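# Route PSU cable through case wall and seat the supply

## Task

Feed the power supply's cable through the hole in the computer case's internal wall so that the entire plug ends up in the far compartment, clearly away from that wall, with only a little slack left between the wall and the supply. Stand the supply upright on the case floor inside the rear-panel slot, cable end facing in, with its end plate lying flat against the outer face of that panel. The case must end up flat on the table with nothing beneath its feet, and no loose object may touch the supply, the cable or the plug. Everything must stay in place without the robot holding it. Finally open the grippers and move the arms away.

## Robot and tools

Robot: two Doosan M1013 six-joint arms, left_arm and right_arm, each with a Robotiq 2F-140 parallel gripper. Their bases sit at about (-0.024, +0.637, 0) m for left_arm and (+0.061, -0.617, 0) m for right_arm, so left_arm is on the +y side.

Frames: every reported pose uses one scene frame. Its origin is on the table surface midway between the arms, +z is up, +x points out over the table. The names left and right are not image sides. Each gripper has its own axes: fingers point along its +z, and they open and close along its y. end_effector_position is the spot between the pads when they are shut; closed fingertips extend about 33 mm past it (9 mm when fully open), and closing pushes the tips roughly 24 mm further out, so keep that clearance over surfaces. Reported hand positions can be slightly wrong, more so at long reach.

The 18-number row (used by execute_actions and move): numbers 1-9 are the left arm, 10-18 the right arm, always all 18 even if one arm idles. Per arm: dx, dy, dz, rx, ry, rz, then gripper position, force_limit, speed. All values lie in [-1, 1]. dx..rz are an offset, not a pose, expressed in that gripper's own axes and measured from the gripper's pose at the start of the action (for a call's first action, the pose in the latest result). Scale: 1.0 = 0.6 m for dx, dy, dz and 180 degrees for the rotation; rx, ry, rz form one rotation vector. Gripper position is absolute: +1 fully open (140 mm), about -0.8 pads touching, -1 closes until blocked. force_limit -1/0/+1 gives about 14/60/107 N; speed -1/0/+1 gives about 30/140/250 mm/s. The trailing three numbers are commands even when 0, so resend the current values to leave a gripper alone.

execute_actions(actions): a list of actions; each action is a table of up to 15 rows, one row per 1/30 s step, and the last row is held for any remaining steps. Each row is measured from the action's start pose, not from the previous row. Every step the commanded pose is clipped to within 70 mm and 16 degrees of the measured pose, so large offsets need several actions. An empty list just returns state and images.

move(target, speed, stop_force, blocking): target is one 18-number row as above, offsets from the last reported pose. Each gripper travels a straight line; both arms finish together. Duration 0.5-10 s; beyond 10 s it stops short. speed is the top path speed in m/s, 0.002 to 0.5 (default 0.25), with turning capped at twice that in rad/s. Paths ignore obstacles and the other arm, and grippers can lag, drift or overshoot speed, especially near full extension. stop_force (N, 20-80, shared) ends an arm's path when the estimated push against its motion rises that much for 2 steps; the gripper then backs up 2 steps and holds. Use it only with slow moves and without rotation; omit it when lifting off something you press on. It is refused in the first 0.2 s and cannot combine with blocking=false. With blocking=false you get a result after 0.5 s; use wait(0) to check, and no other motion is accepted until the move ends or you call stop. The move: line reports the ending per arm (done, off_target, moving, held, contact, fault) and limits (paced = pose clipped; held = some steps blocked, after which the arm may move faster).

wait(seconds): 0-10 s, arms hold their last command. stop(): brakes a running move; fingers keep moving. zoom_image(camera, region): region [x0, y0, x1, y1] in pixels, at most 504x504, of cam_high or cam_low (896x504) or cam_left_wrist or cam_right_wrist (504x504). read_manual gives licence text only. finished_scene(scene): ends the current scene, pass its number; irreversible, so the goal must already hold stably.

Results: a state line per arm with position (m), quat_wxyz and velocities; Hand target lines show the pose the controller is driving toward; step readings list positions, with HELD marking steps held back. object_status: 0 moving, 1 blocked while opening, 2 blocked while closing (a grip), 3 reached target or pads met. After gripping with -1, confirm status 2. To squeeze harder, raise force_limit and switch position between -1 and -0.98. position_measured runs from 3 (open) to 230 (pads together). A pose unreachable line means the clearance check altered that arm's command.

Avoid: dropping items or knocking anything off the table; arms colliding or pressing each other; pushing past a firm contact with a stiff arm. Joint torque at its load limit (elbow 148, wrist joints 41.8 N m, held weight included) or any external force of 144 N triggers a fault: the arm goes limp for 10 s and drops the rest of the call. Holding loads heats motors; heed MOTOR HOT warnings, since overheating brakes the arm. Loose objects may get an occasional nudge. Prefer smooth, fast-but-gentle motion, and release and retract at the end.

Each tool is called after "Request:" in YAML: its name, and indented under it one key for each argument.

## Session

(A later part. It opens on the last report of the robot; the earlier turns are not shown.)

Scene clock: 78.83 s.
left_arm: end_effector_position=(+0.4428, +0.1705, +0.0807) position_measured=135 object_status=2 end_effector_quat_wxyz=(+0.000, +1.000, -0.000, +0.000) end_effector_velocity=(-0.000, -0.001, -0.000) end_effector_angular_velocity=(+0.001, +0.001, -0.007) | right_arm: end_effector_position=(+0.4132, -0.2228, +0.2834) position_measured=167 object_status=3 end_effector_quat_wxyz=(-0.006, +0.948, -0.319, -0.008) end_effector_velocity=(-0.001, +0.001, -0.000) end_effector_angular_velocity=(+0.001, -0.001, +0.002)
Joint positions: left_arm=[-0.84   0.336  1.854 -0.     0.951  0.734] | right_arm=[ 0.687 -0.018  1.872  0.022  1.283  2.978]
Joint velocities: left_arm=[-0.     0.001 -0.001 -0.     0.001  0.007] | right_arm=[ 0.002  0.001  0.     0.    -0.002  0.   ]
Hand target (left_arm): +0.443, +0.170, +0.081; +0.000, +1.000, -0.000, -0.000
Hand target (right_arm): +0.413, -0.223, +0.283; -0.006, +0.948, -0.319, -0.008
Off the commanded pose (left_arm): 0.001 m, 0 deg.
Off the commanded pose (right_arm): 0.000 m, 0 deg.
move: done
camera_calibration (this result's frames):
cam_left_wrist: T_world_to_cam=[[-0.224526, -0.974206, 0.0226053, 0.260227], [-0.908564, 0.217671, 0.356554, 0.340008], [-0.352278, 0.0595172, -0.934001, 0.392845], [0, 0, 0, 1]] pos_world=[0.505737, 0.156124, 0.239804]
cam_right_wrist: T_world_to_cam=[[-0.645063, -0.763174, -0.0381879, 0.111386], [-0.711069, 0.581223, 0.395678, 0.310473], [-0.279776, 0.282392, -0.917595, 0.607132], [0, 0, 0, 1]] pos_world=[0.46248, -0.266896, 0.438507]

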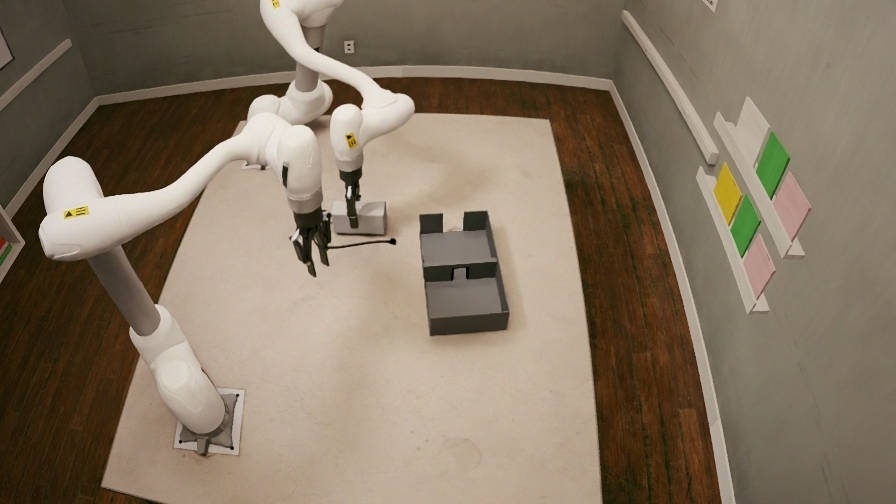

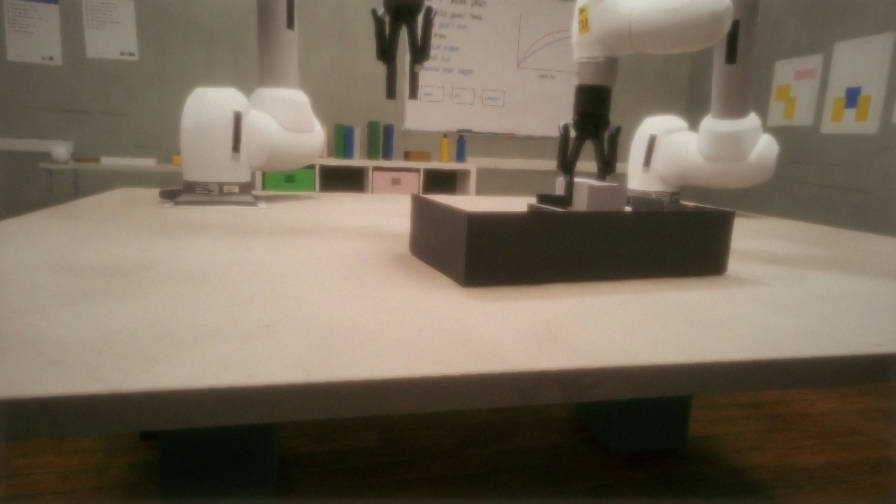

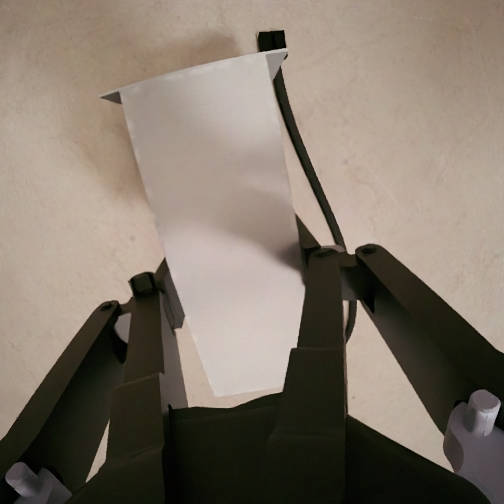

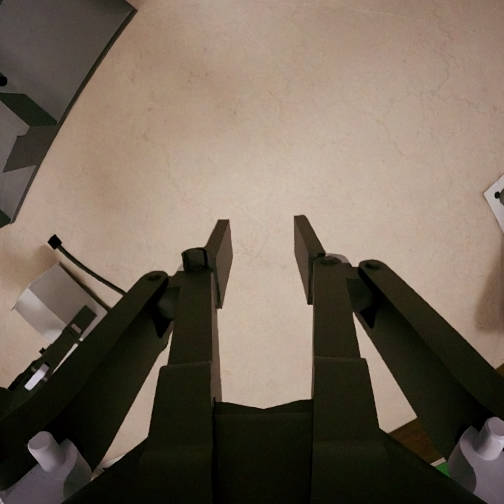

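Request:
move:
  target: [0,-0.4,0,0,0,0,-1,0,0,-0.2,-0.2,0,0,0.012,0,-0.3,-0.5,-0.5]
  speed: 0.15

Scene clock: 85.30 s.
left_arm: end_effector_position=(+0.4423, +0.4105, +0.0806) position_measured=135 object_status=2 end_effector_quat_wxyz=(-0.000, +1.000, -0.000, +0.000) end_effector_velocity=(-0.000, +0.001, -0.001) end_effector_angular_velocity=(+0.001, +0.002, -0.000) | right_arm: end_effector_position=(+0.3900, -0.0547, +0.2865) position_measured=167 object_status=3 end_effector_quat_wxyz=(-0.001, +0.948, -0.319, +0.009) end_effector_velocity=(+0.000, +0.001, -0.000) end_effector_angular_velocity=(+0.000, -0.000, -0.000)
Joint positions: left_arm=[-0.522  0.137  2.118  0.001  0.886  1.051] | right_arm=[ 0.921  0.176  1.655 -0.018  1.305  3.223]
Joint velocities: left_arm=[ 0.002  0.001  0.001 -0.001  0.001  0.003] | right_arm=[ 0.001  0.001 -0.001 -0.    -0.     0.001]
Hand target (left_arm): +0.442, +0.411, +0.081; -0.000, +1.000, -0.000, +0.000
Hand target (right_arm): +0.390, -0.055, +0.286; -0.001, +0.948, -0.319, +0.009
Off the commanded pose (left_arm): 0.001 m, 0 deg.
Off the commanded pose (right_arm): 0.000 m, 0 deg.
move: done
camera_calibration (this result's frames):
cam_left_wrist: T_world_to_cam=[[-0.224621, -0.974199, 0.0219635, 0.49402], [-0.908551, 0.217526, 0.356675, 0.287387], [-0.35225, 0.0601617, -0.93397, 0.378025], [0, 0, 0, 1]] pos_world=[0.505232, 0.396017, 0.23971]
cam_right_wrist: T_world_to_cam=[[-0.644092, -0.763901, -0.0400187, 0.224864], [-0.722083, 0.5899, 0.361406, 0.209676], [-0.252471, 0.261675, -0.93155, 0.548199], [0, 0, 0, 1]] pos_world=[0.434641, -0.0953644, 0.443895]

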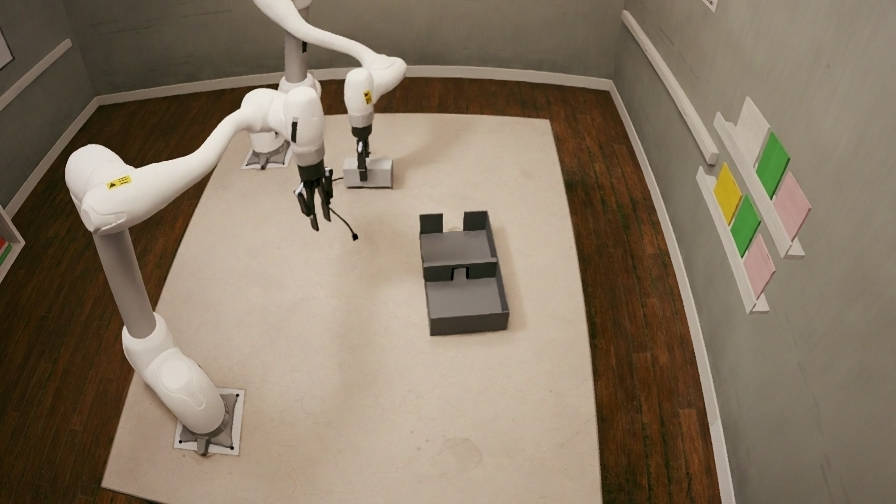

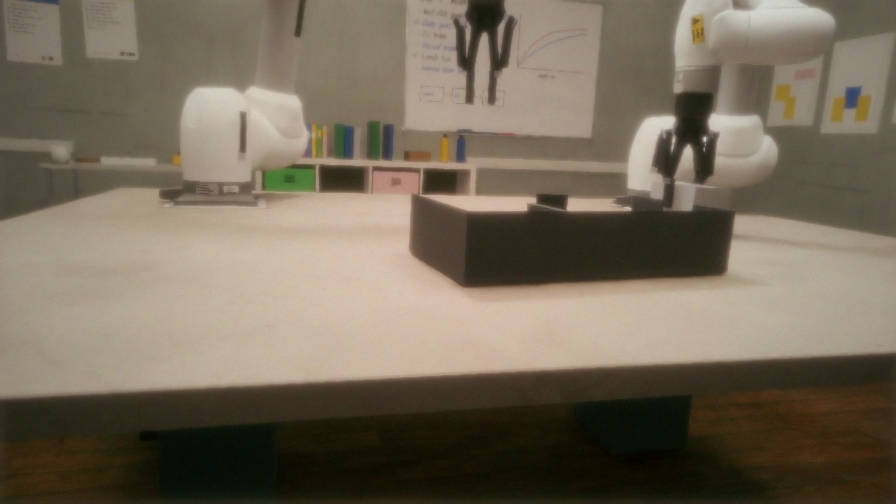

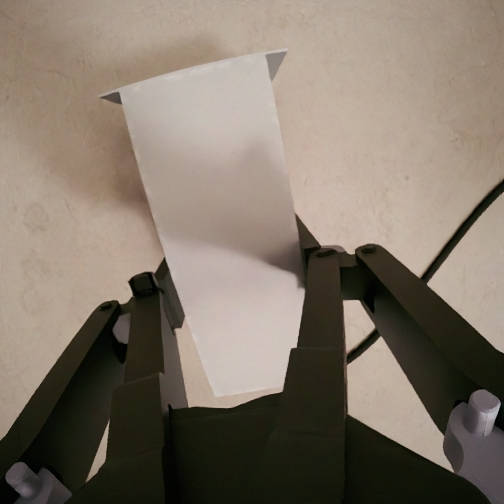

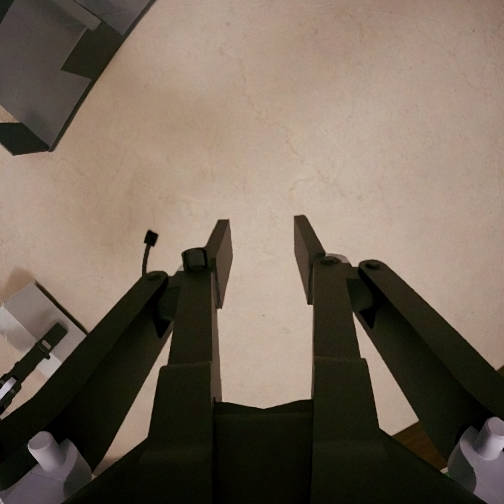

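Request:
move:
  target: [0,0,0,0,0,0,-1,0,0,-0.226,-0.326,0.27,0,-0.006,0.07,-0.3,-0.5,-0.5]
  speed: 0.2

Scene clock: 93.63 s.
left_arm: end_effector_position=(+0.4423, +0.4105, +0.0806) position_measured=135 object_status=2 end_effector_quat_wxyz=(-0.000, +1.000, -0.000, +0.000) end_effector_velocity=(-0.001, +0.001, -0.001) end_effector_angular_velocity=(+0.002, +0.003, +0.000) | right_arm: end_effector_position=(+0.4029, +0.1820, +0.1233) position_measured=167 object_status=3 end_effector_quat_wxyz=(-0.005, +0.907, -0.421, -0.000) end_effector_velocity=(-0.001, +0.002, -0.001) end_effector_angular_velocity=(-0.000, -0.001, +0.001)
Joint positions: left_arm=[-0.522  0.137  2.118  0.001  0.886  1.051] | right_arm=[1.05  0.595 1.362 0.    1.176 3.567]
Joint velocities: left_arm=[ 0.     0.001  0.     0.     0.002 -0.   ] | right_arm=[ 0.003  0.003 -0.003 -0.001  0.     0.002]
Hand target (left_arm): +0.442, +0.411, +0.081; -0.000, +1.000, -0.000, +0.000
Hand target (right_arm): +0.403, +0.182, +0.123; -0.005, +0.907, -0.421, +0.000
Off the commanded pose (left_arm): 0.000 m, 0 deg.
Off the commanded pose (right_arm): 0.001 m, 0 deg.
move: done
camera_calibration (this result's frames):
cam_left_wrist: T_world_to_cam=[[-0.224592, -0.974205, 0.0219962, 0.493998], [-0.908554, 0.21751, 0.356678, 0.287394], [-0.352262, 0.0601222, -0.933968, 0.378046], [0, 0, 0, 1]] pos_world=[0.505232, 0.396015, 0.23971]
cam_right_wrist: T_world_to_cam=[[-0.795627, -0.604444, -0.0403053, 0.439577], [-0.571491, 0.726852, 0.380899, 0.0503235], [-0.200936, 0.326088, -0.923738, 0.304036], [0, 0, 0, 1]] pos_world=[0.43959, 0.129979, 0.279399]

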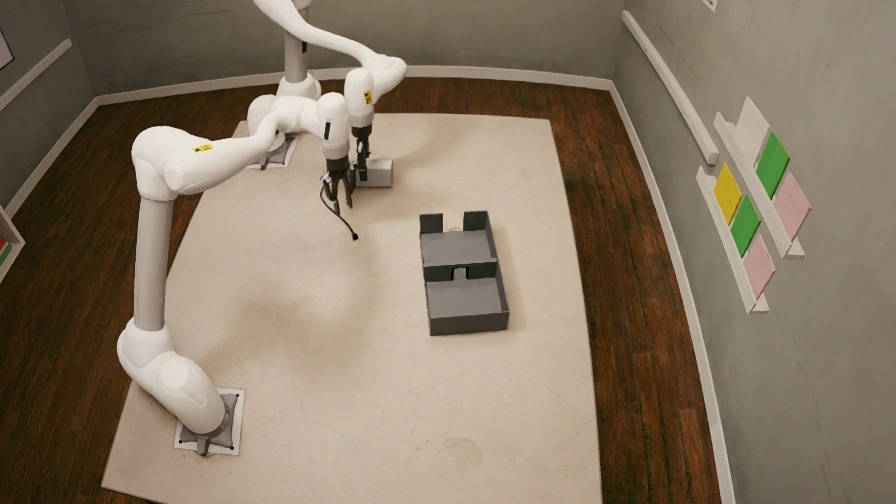

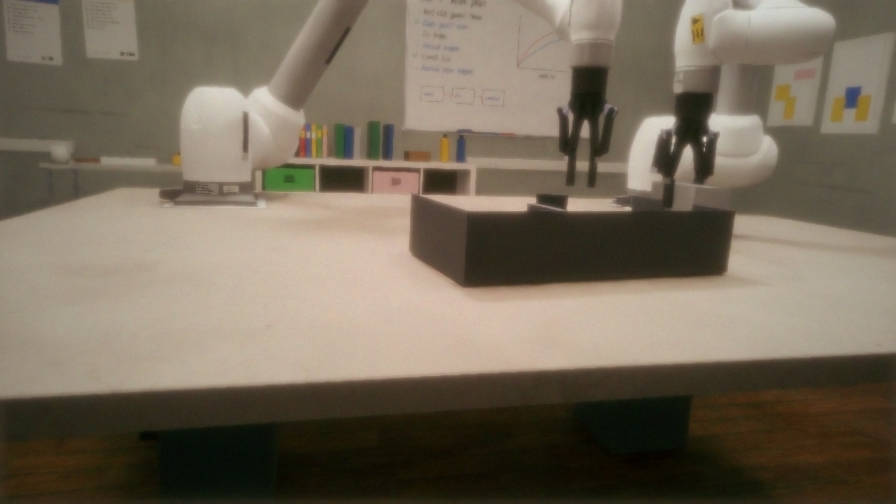

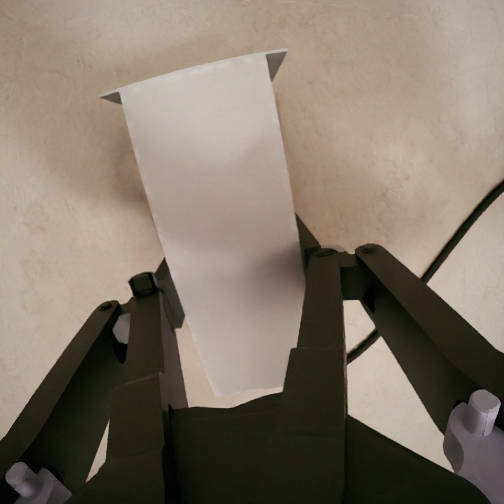

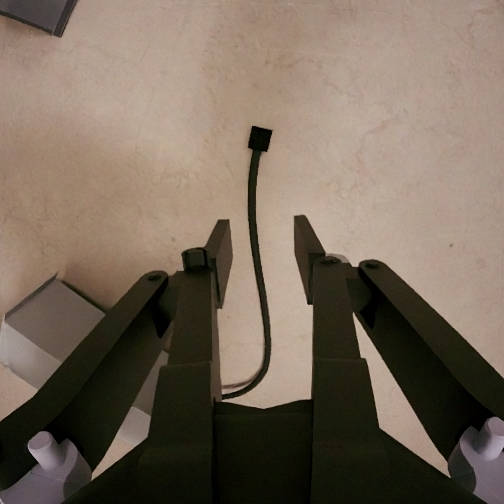

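Request:
move:
  target: [0,0,0,0,0,0,-1,0,0,0,-0.005,0.14,-0.003,0,0,-0.3,-0.5,-0.5]
  speed: 0.08

Request:
move:
  target: [0,0,0,0,0,0,-1,0,0,0,0,0,0,0,0,-1,-0.5,-0.5]

Request:
move:
  target: [0,0,-0.27,0,0,0,-1,0,0,0,0,-0.3,0,0,0,-1,-0.5,-0.5]
  speed: 0.15

Scene clock: 103.57 s.
left_arm: end_effector_position=(+0.4423, +0.4105, +0.0806) position_measured=135 object_status=2 end_effector_quat_wxyz=(-0.000, +1.000, -0.000, +0.000) end_effector_velocity=(+0.000, +0.000, +0.000) end_effector_angular_velocity=(+0.000, -0.001, -0.001) | right_arm: end_effector_position=(+0.4056, +0.1846, +0.0394) position_measured=167 object_status=3 end_effector_quat_wxyz=(-0.000, +0.907, -0.421, -0.002) end_effector_velocity=(+0.001, -0.000, -0.002) end_effector_angular_velocity=(+0.000, -0.001, -0.000)
Joint positions: left_arm=[-0.522  0.137  2.118  0.001  0.886  1.051] | right_arm=[1.047 0.663 1.41  0.004 1.068 3.562]
Joint velocities: left_arm=[-0.    -0.    -0.     0.001 -0.     0.   ] | right_arm=[-0.001  0.002  0.001 -0.    -0.003 -0.   ]
Hand target (left_arm): +0.442, +0.411, +0.081; -0.000, +1.000, -0.000, +0.000
Hand target (right_arm): +0.406, +0.185, +0.039; -0.000, +0.907, -0.421, -0.002
Off the commanded pose (left_arm): 0.000 m, 0 deg.
Off the commanded pose (right_arm): 0.000 m, 0 deg.
move: done
camera_calibration (this result's frames):
cam_left_wrist: T_world_to_cam=[[-0.224621, -0.974199, 0.0219653, 0.494019], [-0.908553, 0.217527, 0.35667, 0.28739], [-0.352246, 0.060159, -0.933972, 0.378025], [0, 0, 0, 1]] pos_world=[0.505233, 0.396016, 0.23971]
cam_right_wrist: T_world_to_cam=[[-0.7959, -0.604637, -0.0309497, 0.439628], [-0.56875, 0.729182, 0.380548, 0.0803816], [-0.207525, 0.320481, -0.924243, 0.229998], [0, 0, 0, 1]] pos_world=[0.443347, 0.133493, 0.195591]

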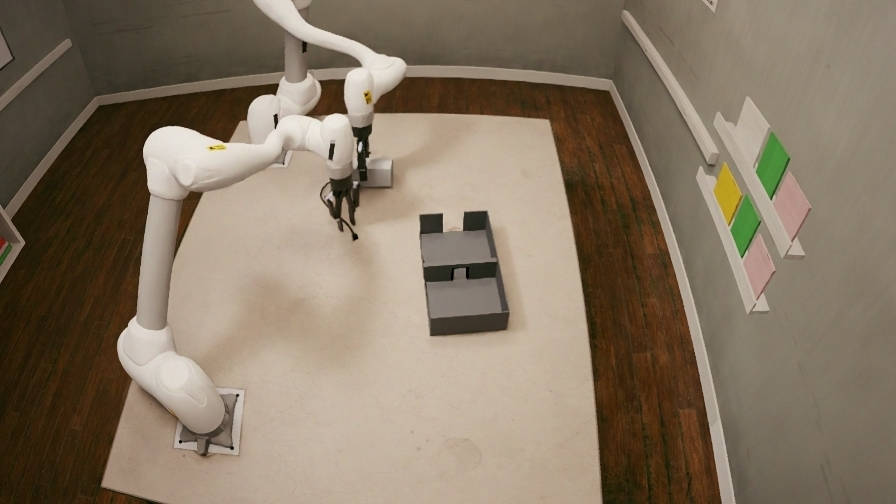

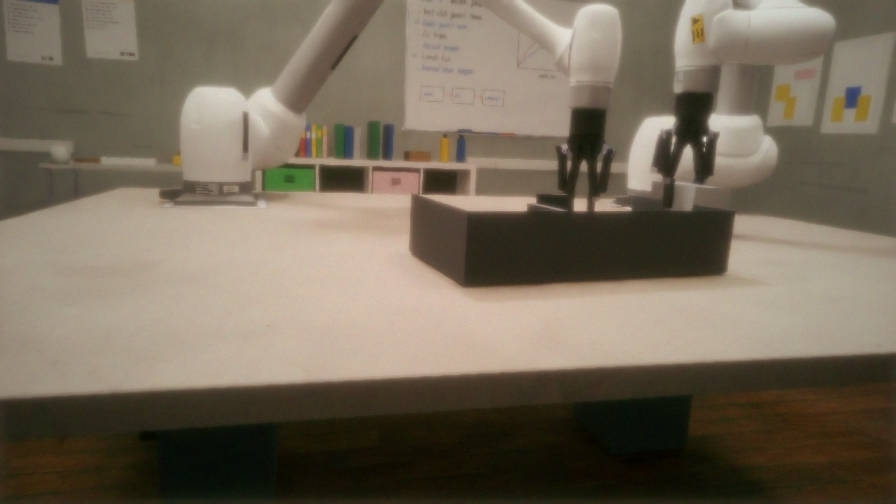

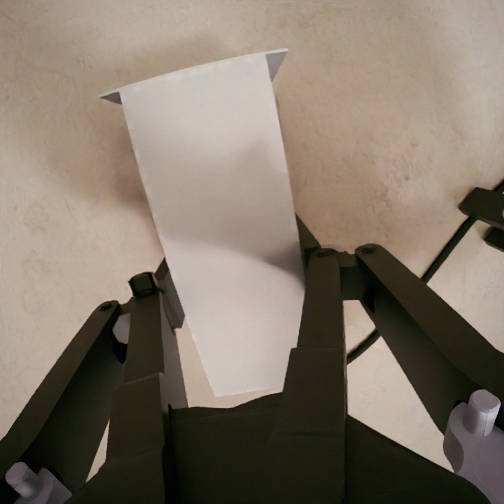

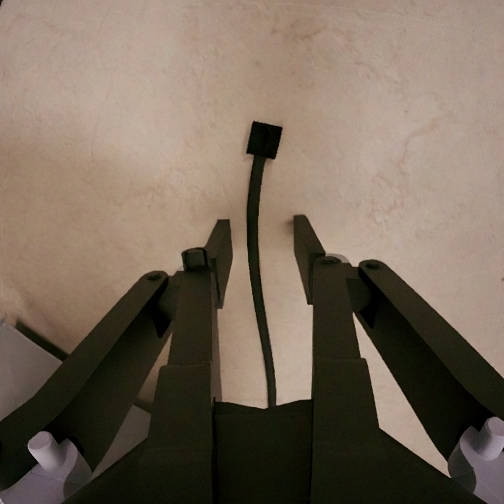

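Scene clock: 104.20 s.
left_arm: end_effector_position=(+0.4423, +0.4105, +0.0806) position_measured=135 object_status=2 end_effector_quat_wxyz=(-0.000, +1.000, -0.000, +0.000) end_effector_velocity=(-0.000, +0.000, -0.000) end_effector_angular_velocity=(+0.001, +0.001, -0.001) | right_arm: end_effector_position=(+0.4056, +0.1846, +0.0394) position_measured=223 object_status=2 end_effector_quat_wxyz=(-0.000, +0.907, -0.421, -0.002) end_effector_velocity=(-0.001, +0.000, +0.000) end_effector_angular_velocity=(-0.000, +0.000, +0.001)
Joint positions: left_arm=[-0.522  0.137  2.118  0.001  0.886  1.051] | right_arm=[1.047 0.663 1.41  0.004 1.068 3.562]
Joint velocities: left_arm=[ 0.     0.001 -0.     0.001  0.001  0.   ] | right_arm=[ 0.001 -0.    -0.     0.     0.    -0.   ]
Hand target (left_arm): +0.442, +0.411, +0.081; -0.000, +1.000, -0.000, +0.000
Hand target (right_arm): +0.406, +0.185, +0.039; -0.000, +0.907, -0.421, -0.002
Off the commanded pose (left_arm): 0.000 m, 0 deg.
Off the commanded pose (right_arm): 0.000 m, 0 deg.
move: done
camera_calibration (this result's frames):
cam_left_wrist: T_world_to_cam=[[-0.224621, -0.974199, 0.0219653, 0.494019], [-0.908553, 0.217527, 0.35667, 0.28739], [-0.352246, 0.060159, -0.933972, 0.378025], [0, 0, 0, 1]] pos_world=[0.505233, 0.396016, 0.23971]
cam_right_wrist: T_world_to_cam=[[-0.7959, -0.604636, -0.0309399, 0.439628], [-0.568747, 0.729185, 0.380547, 0.0803983], [-0.207531, 0.320474, -0.924244, 0.229957], [0, 0, 0, 1]] pos_world=[0.443349, 0.133494, 0.195543]

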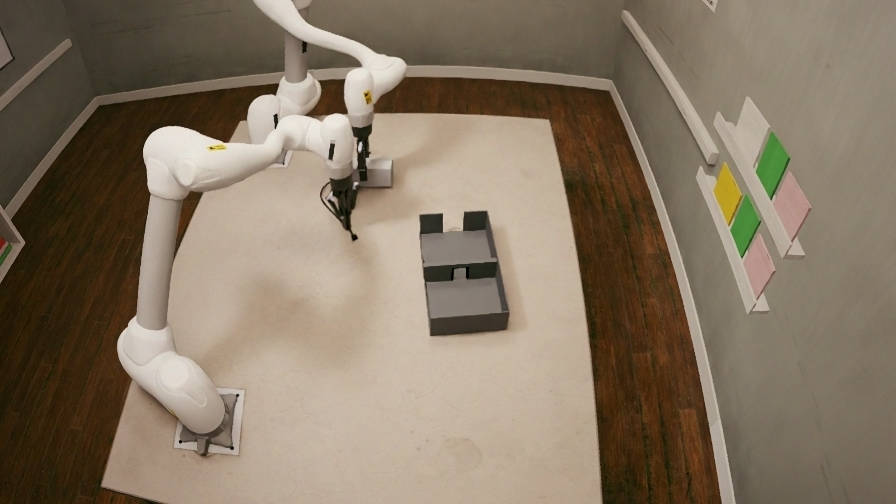

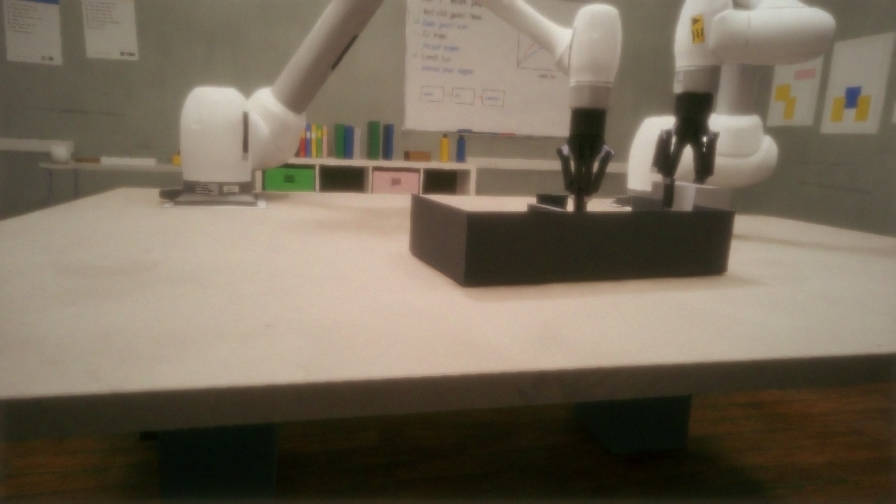

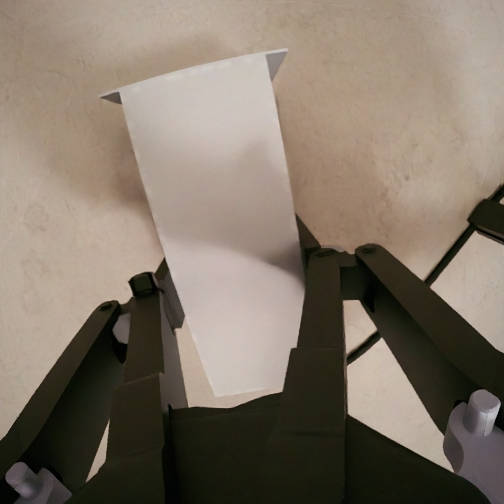

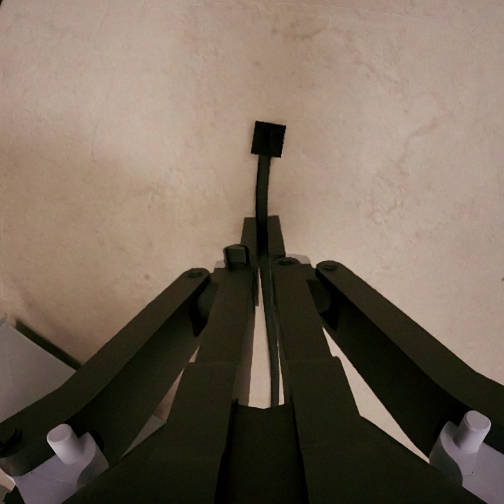

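Scene clock: 105.87 s.
left_arm: end_effector_position=(+0.4425, +0.4106, +0.2425) position_measured=135 object_status=2 end_effector_quat_wxyz=(-0.000, +1.000, +0.000, +0.000) end_effector_velocity=(-0.000, +0.000, +0.002) end_effector_angular_velocity=(+0.001, -0.001, -0.001) | right_arm: end_effector_position=(+0.4061, +0.1843, +0.2193) position_measured=223 object_status=2 end_effector_quat_wxyz=(-0.000, +0.907, -0.421, -0.002) end_effector_velocity=(+0.000, +0.000, +0.001) end_effector_angular_velocity=(+0.000, -0.000, -0.001)
Joint positions: left_arm=[-0.522 -0.008  1.94   0.001  1.21   1.051] | right_arm=[1.047 0.556 1.245 0.004 1.34  3.563]
Joint velocities: left_arm=[-0.    -0.002 -0.001  0.001  0.003 -0.   ] | right_arm=[-0.    -0.    -0.002  0.     0.002  0.001]
Hand target (left_arm): +0.443, +0.411, +0.243; -0.000, +1.000, +0.000, +0.000
Hand target (right_arm): +0.406, +0.184, +0.219; -0.000, +0.907, -0.421, -0.002
Off the commanded pose (left_arm): 0.000 m, 0 deg.
Off the commanded pose (right_arm): 0.000 m, 0 deg.
move: done
camera_calibration (this result's frames):
cam_left_wrist: T_world_to_cam=[[-0.224234, -0.974294, 0.0216961, 0.490549], [-0.908684, 0.217075, 0.356611, 0.230101], [-0.352154, 0.0602495, -0.934001, 0.529222], [0, 0, 0, 1]] pos_world=[0.505454, 0.396104, 0.401594]
cam_right_wrist: T_world_to_cam=[[-0.795808, -0.60476, -0.0309066, 0.445422], [-0.568841, 0.729092, 0.380585, 0.012473], [-0.207629, 0.320453, -0.92423, 0.396499], [0, 0, 0, 1]] pos_world=[0.44389, 0.13322, 0.375476]

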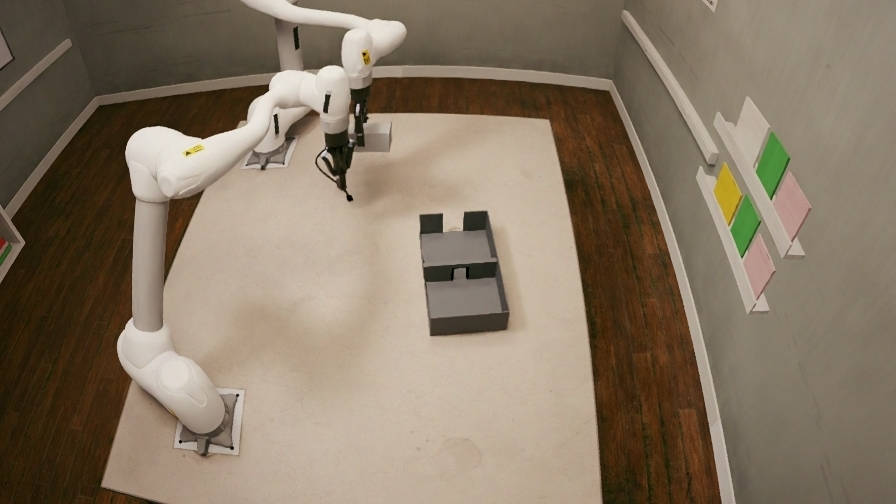

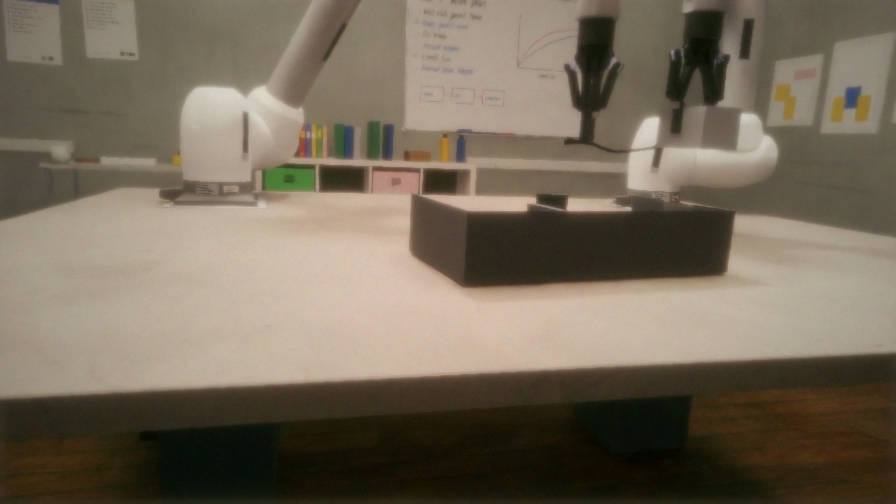

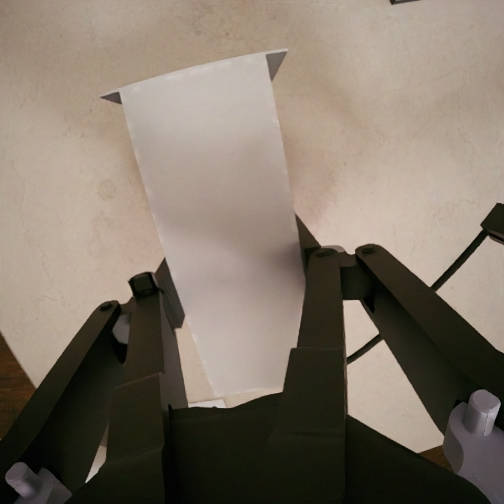

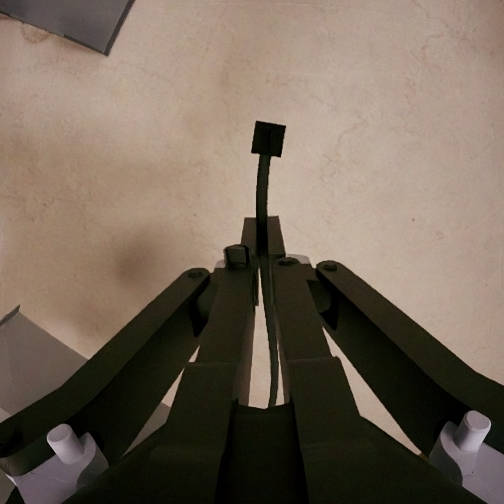

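Request:
move:
  target: [0.505,-0.033,0,0,0,-0.533,-1,0,0,0.52,-0.377,0,0,0,0.19,-1,-0.5,-0.5]
  speed: 0.2

Request:
move:
  target: [-0.03,0,0.2,0,0,0,-1,0,0,0,0,0.243,0,0,0,-1,-0.5,-0.5]
  speed: 0.08
  stop_force: 20

Scene clock: 119.23 s.
left_arm: end_effector_position=(+0.7453, +0.4310, +0.2422) position_measured=135 object_status=2 end_effector_quat_wxyz=(-0.000, +0.670, +0.743, +0.000) end_effector_velocity=(+0.001, -0.000, -0.000) end_effector_angular_velocity=(+0.001, +0.001, +0.007) | right_arm: end_effector_position=(+0.7803, +0.0922, +0.2181) position_measured=223 object_status=2 end_effector_quat_wxyz=(+0.000, +0.743, -0.669, -0.002) end_effector_velocity=(+0.001, +0.001, +0.000) end_effector_angular_velocity=(-0.000, +0.000, -0.001)
Joint positions: left_arm=[-0.309  0.425  1.403  0.001  1.313 -0.41 ] | right_arm=[0.667 0.815 0.804 0.003 1.523 3.78 ]
Joint velocities: left_arm=[ 0.     0.002 -0.003  0.     0.002 -0.007] | right_arm=[-0.     0.002 -0.004 -0.     0.002  0.001]
Hand target (left_arm): +0.745, +0.431, +0.242; -0.000, +0.669, +0.743, +0.000
Hand target (right_arm): +0.780, +0.092, +0.218; +0.000, +0.743, -0.669, -0.002
Off the commanded pose (left_arm): 0.001 m, 0 deg.
Off the commanded pose (right_arm): 0.000 m, 0 deg.
move: done
camera_calibration (this result's frames):
cam_left_wrist: T_world_to_cam=[[0.992198, -0.12264, 0.0224125, -0.695582], [-0.122562, -0.926596, 0.355525, 0.408227], [-0.0228342, -0.355499, -0.934398, 0.568193], [0, 0, 0, 1]] pos_world=[0.753163, 0.494947, 0.401373]
cam_right_wrist: T_world_to_cam=[[-0.998133, -0.0532393, -0.0299437, 0.794272], [-0.0606227, 0.92345, 0.378899, -0.121133], [0.00747918, 0.380007, -0.924953, 0.329396], [0, 0, 0, 1]] pos_world=[0.782982, 0.0289743, 0.374357]

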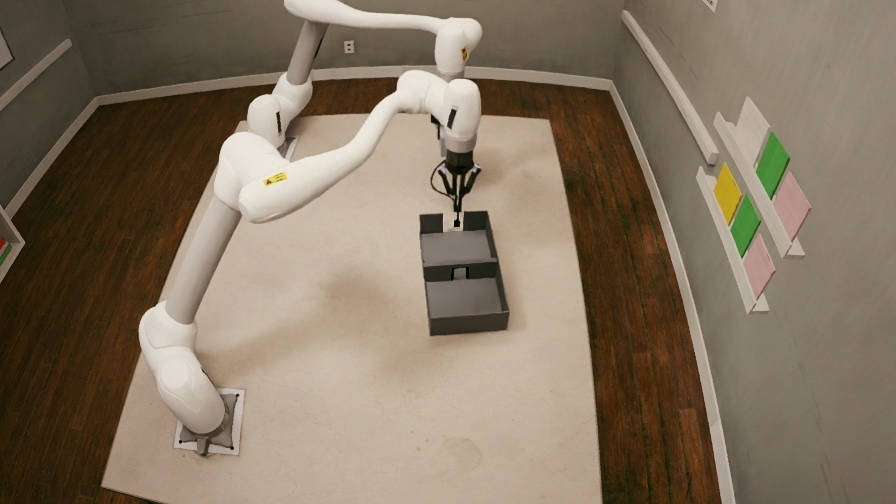

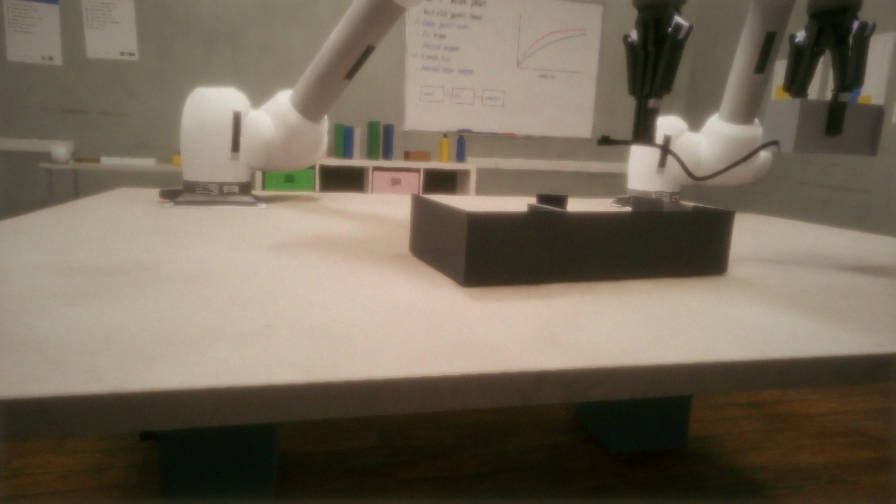

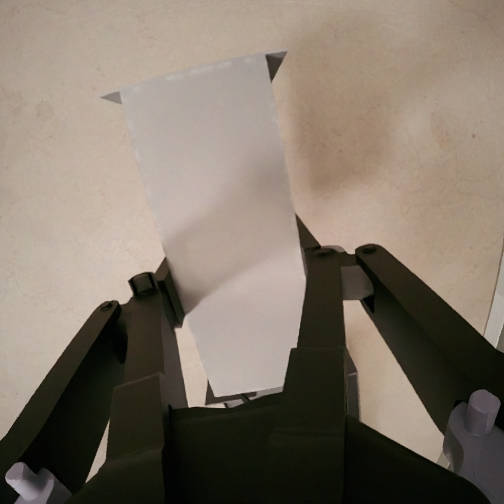

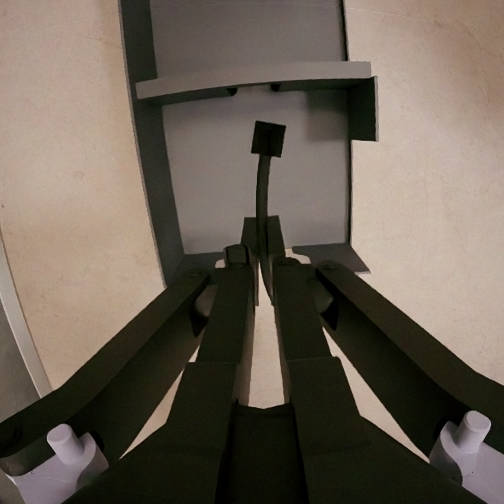

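Scene clock: 121.43 s.
left_arm: end_effector_position=(+0.7471, +0.4131, +0.1223) position_measured=135 object_status=2 end_effector_quat_wxyz=(-0.000, +0.670, +0.743, +0.000) end_effector_velocity=(-0.000, -0.001, -0.002) end_effector_angular_velocity=(-0.002, +0.000, +0.001) | right_arm: end_effector_position=(+0.7799, +0.0923, +0.0724) position_measured=223 object_status=2 end_effector_quat_wxyz=(+0.000, +0.743, -0.669, -0.001) end_effector_velocity=(-0.000, +0.000, -0.002) end_effector_angular_velocity=(+0.000, +0.000, +0.000)
Joint positions: left_arm=[-0.329  0.502  1.514  0.001  1.125 -0.43 ] | right_arm=[0.667 0.863 0.981 0.003 1.298 3.78 ]
Joint velocities: left_arm=[-0.     0.002  0.001 -0.002 -0.003 -0.   ] | right_arm=[ 0.     0.001  0.001  0.    -0.002 -0.   ]
Hand target (left_arm): +0.747, +0.413, +0.122; -0.000, +0.670, +0.743, +0.000
Hand target (right_arm): +0.780, +0.092, +0.072; +0.000, +0.743, -0.669, -0.001
Off the commanded pose (left_arm): 0.000 m, 0 deg.
Off the commanded pose (right_arm): 0.000 m, 0 deg.
move: done
camera_calibration (this result's frames):
cam_left_wrist: T_world_to_cam=[[0.992168, -0.122882, 0.0224283, -0.696711], [-0.12279, -0.926505, 0.355684, 0.43456], [-0.0229272, -0.355652, -0.934337, 0.449981], [0, 0, 0, 1]] pos_world=[0.754931, 0.477046, 0.281494]
cam_right_wrist: T_world_to_cam=[[-0.998138, -0.0531127, -0.0299846, 0.789593], [-0.0605209, 0.923467, 0.378874, -0.0661808], [0.00756677, 0.379984, -0.924962, 0.194543], [0, 0, 0, 1]] pos_world=[0.782646, 0.02913, 0.228695]

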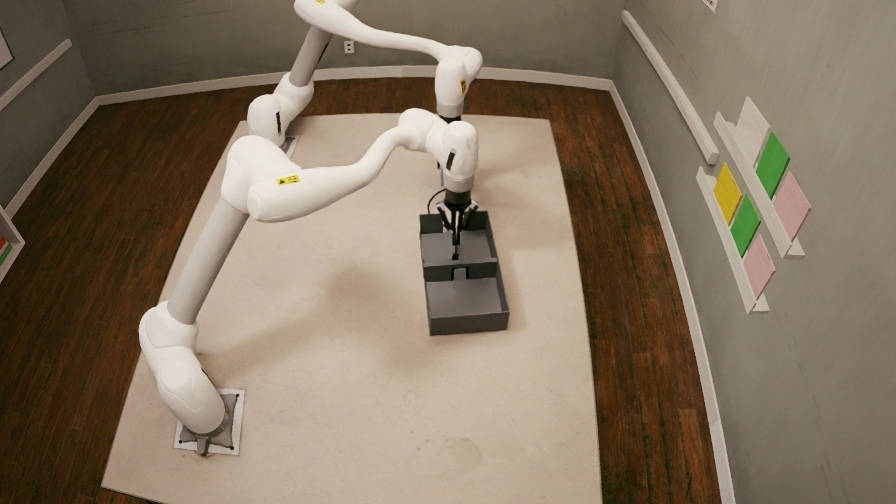

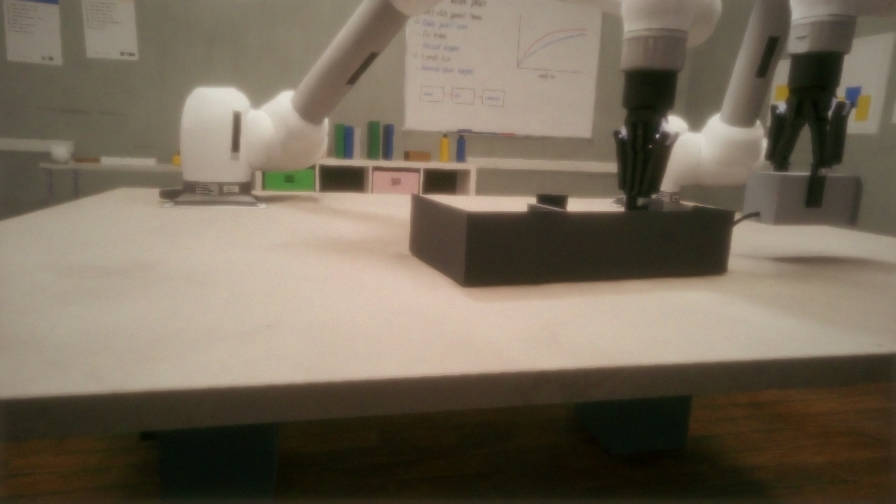

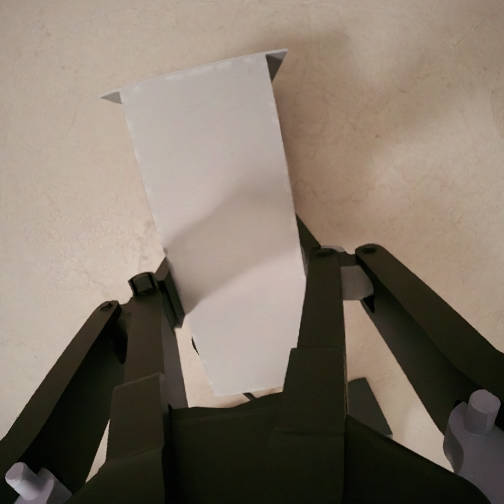

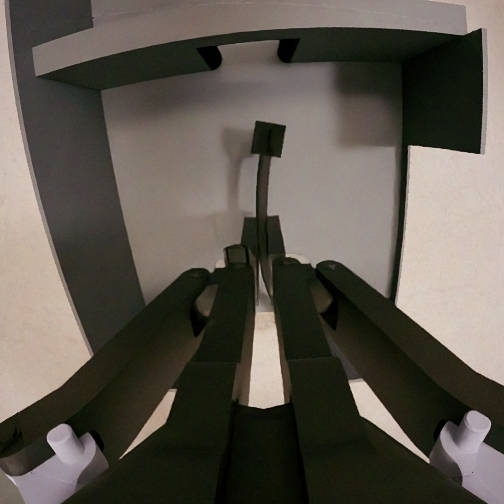

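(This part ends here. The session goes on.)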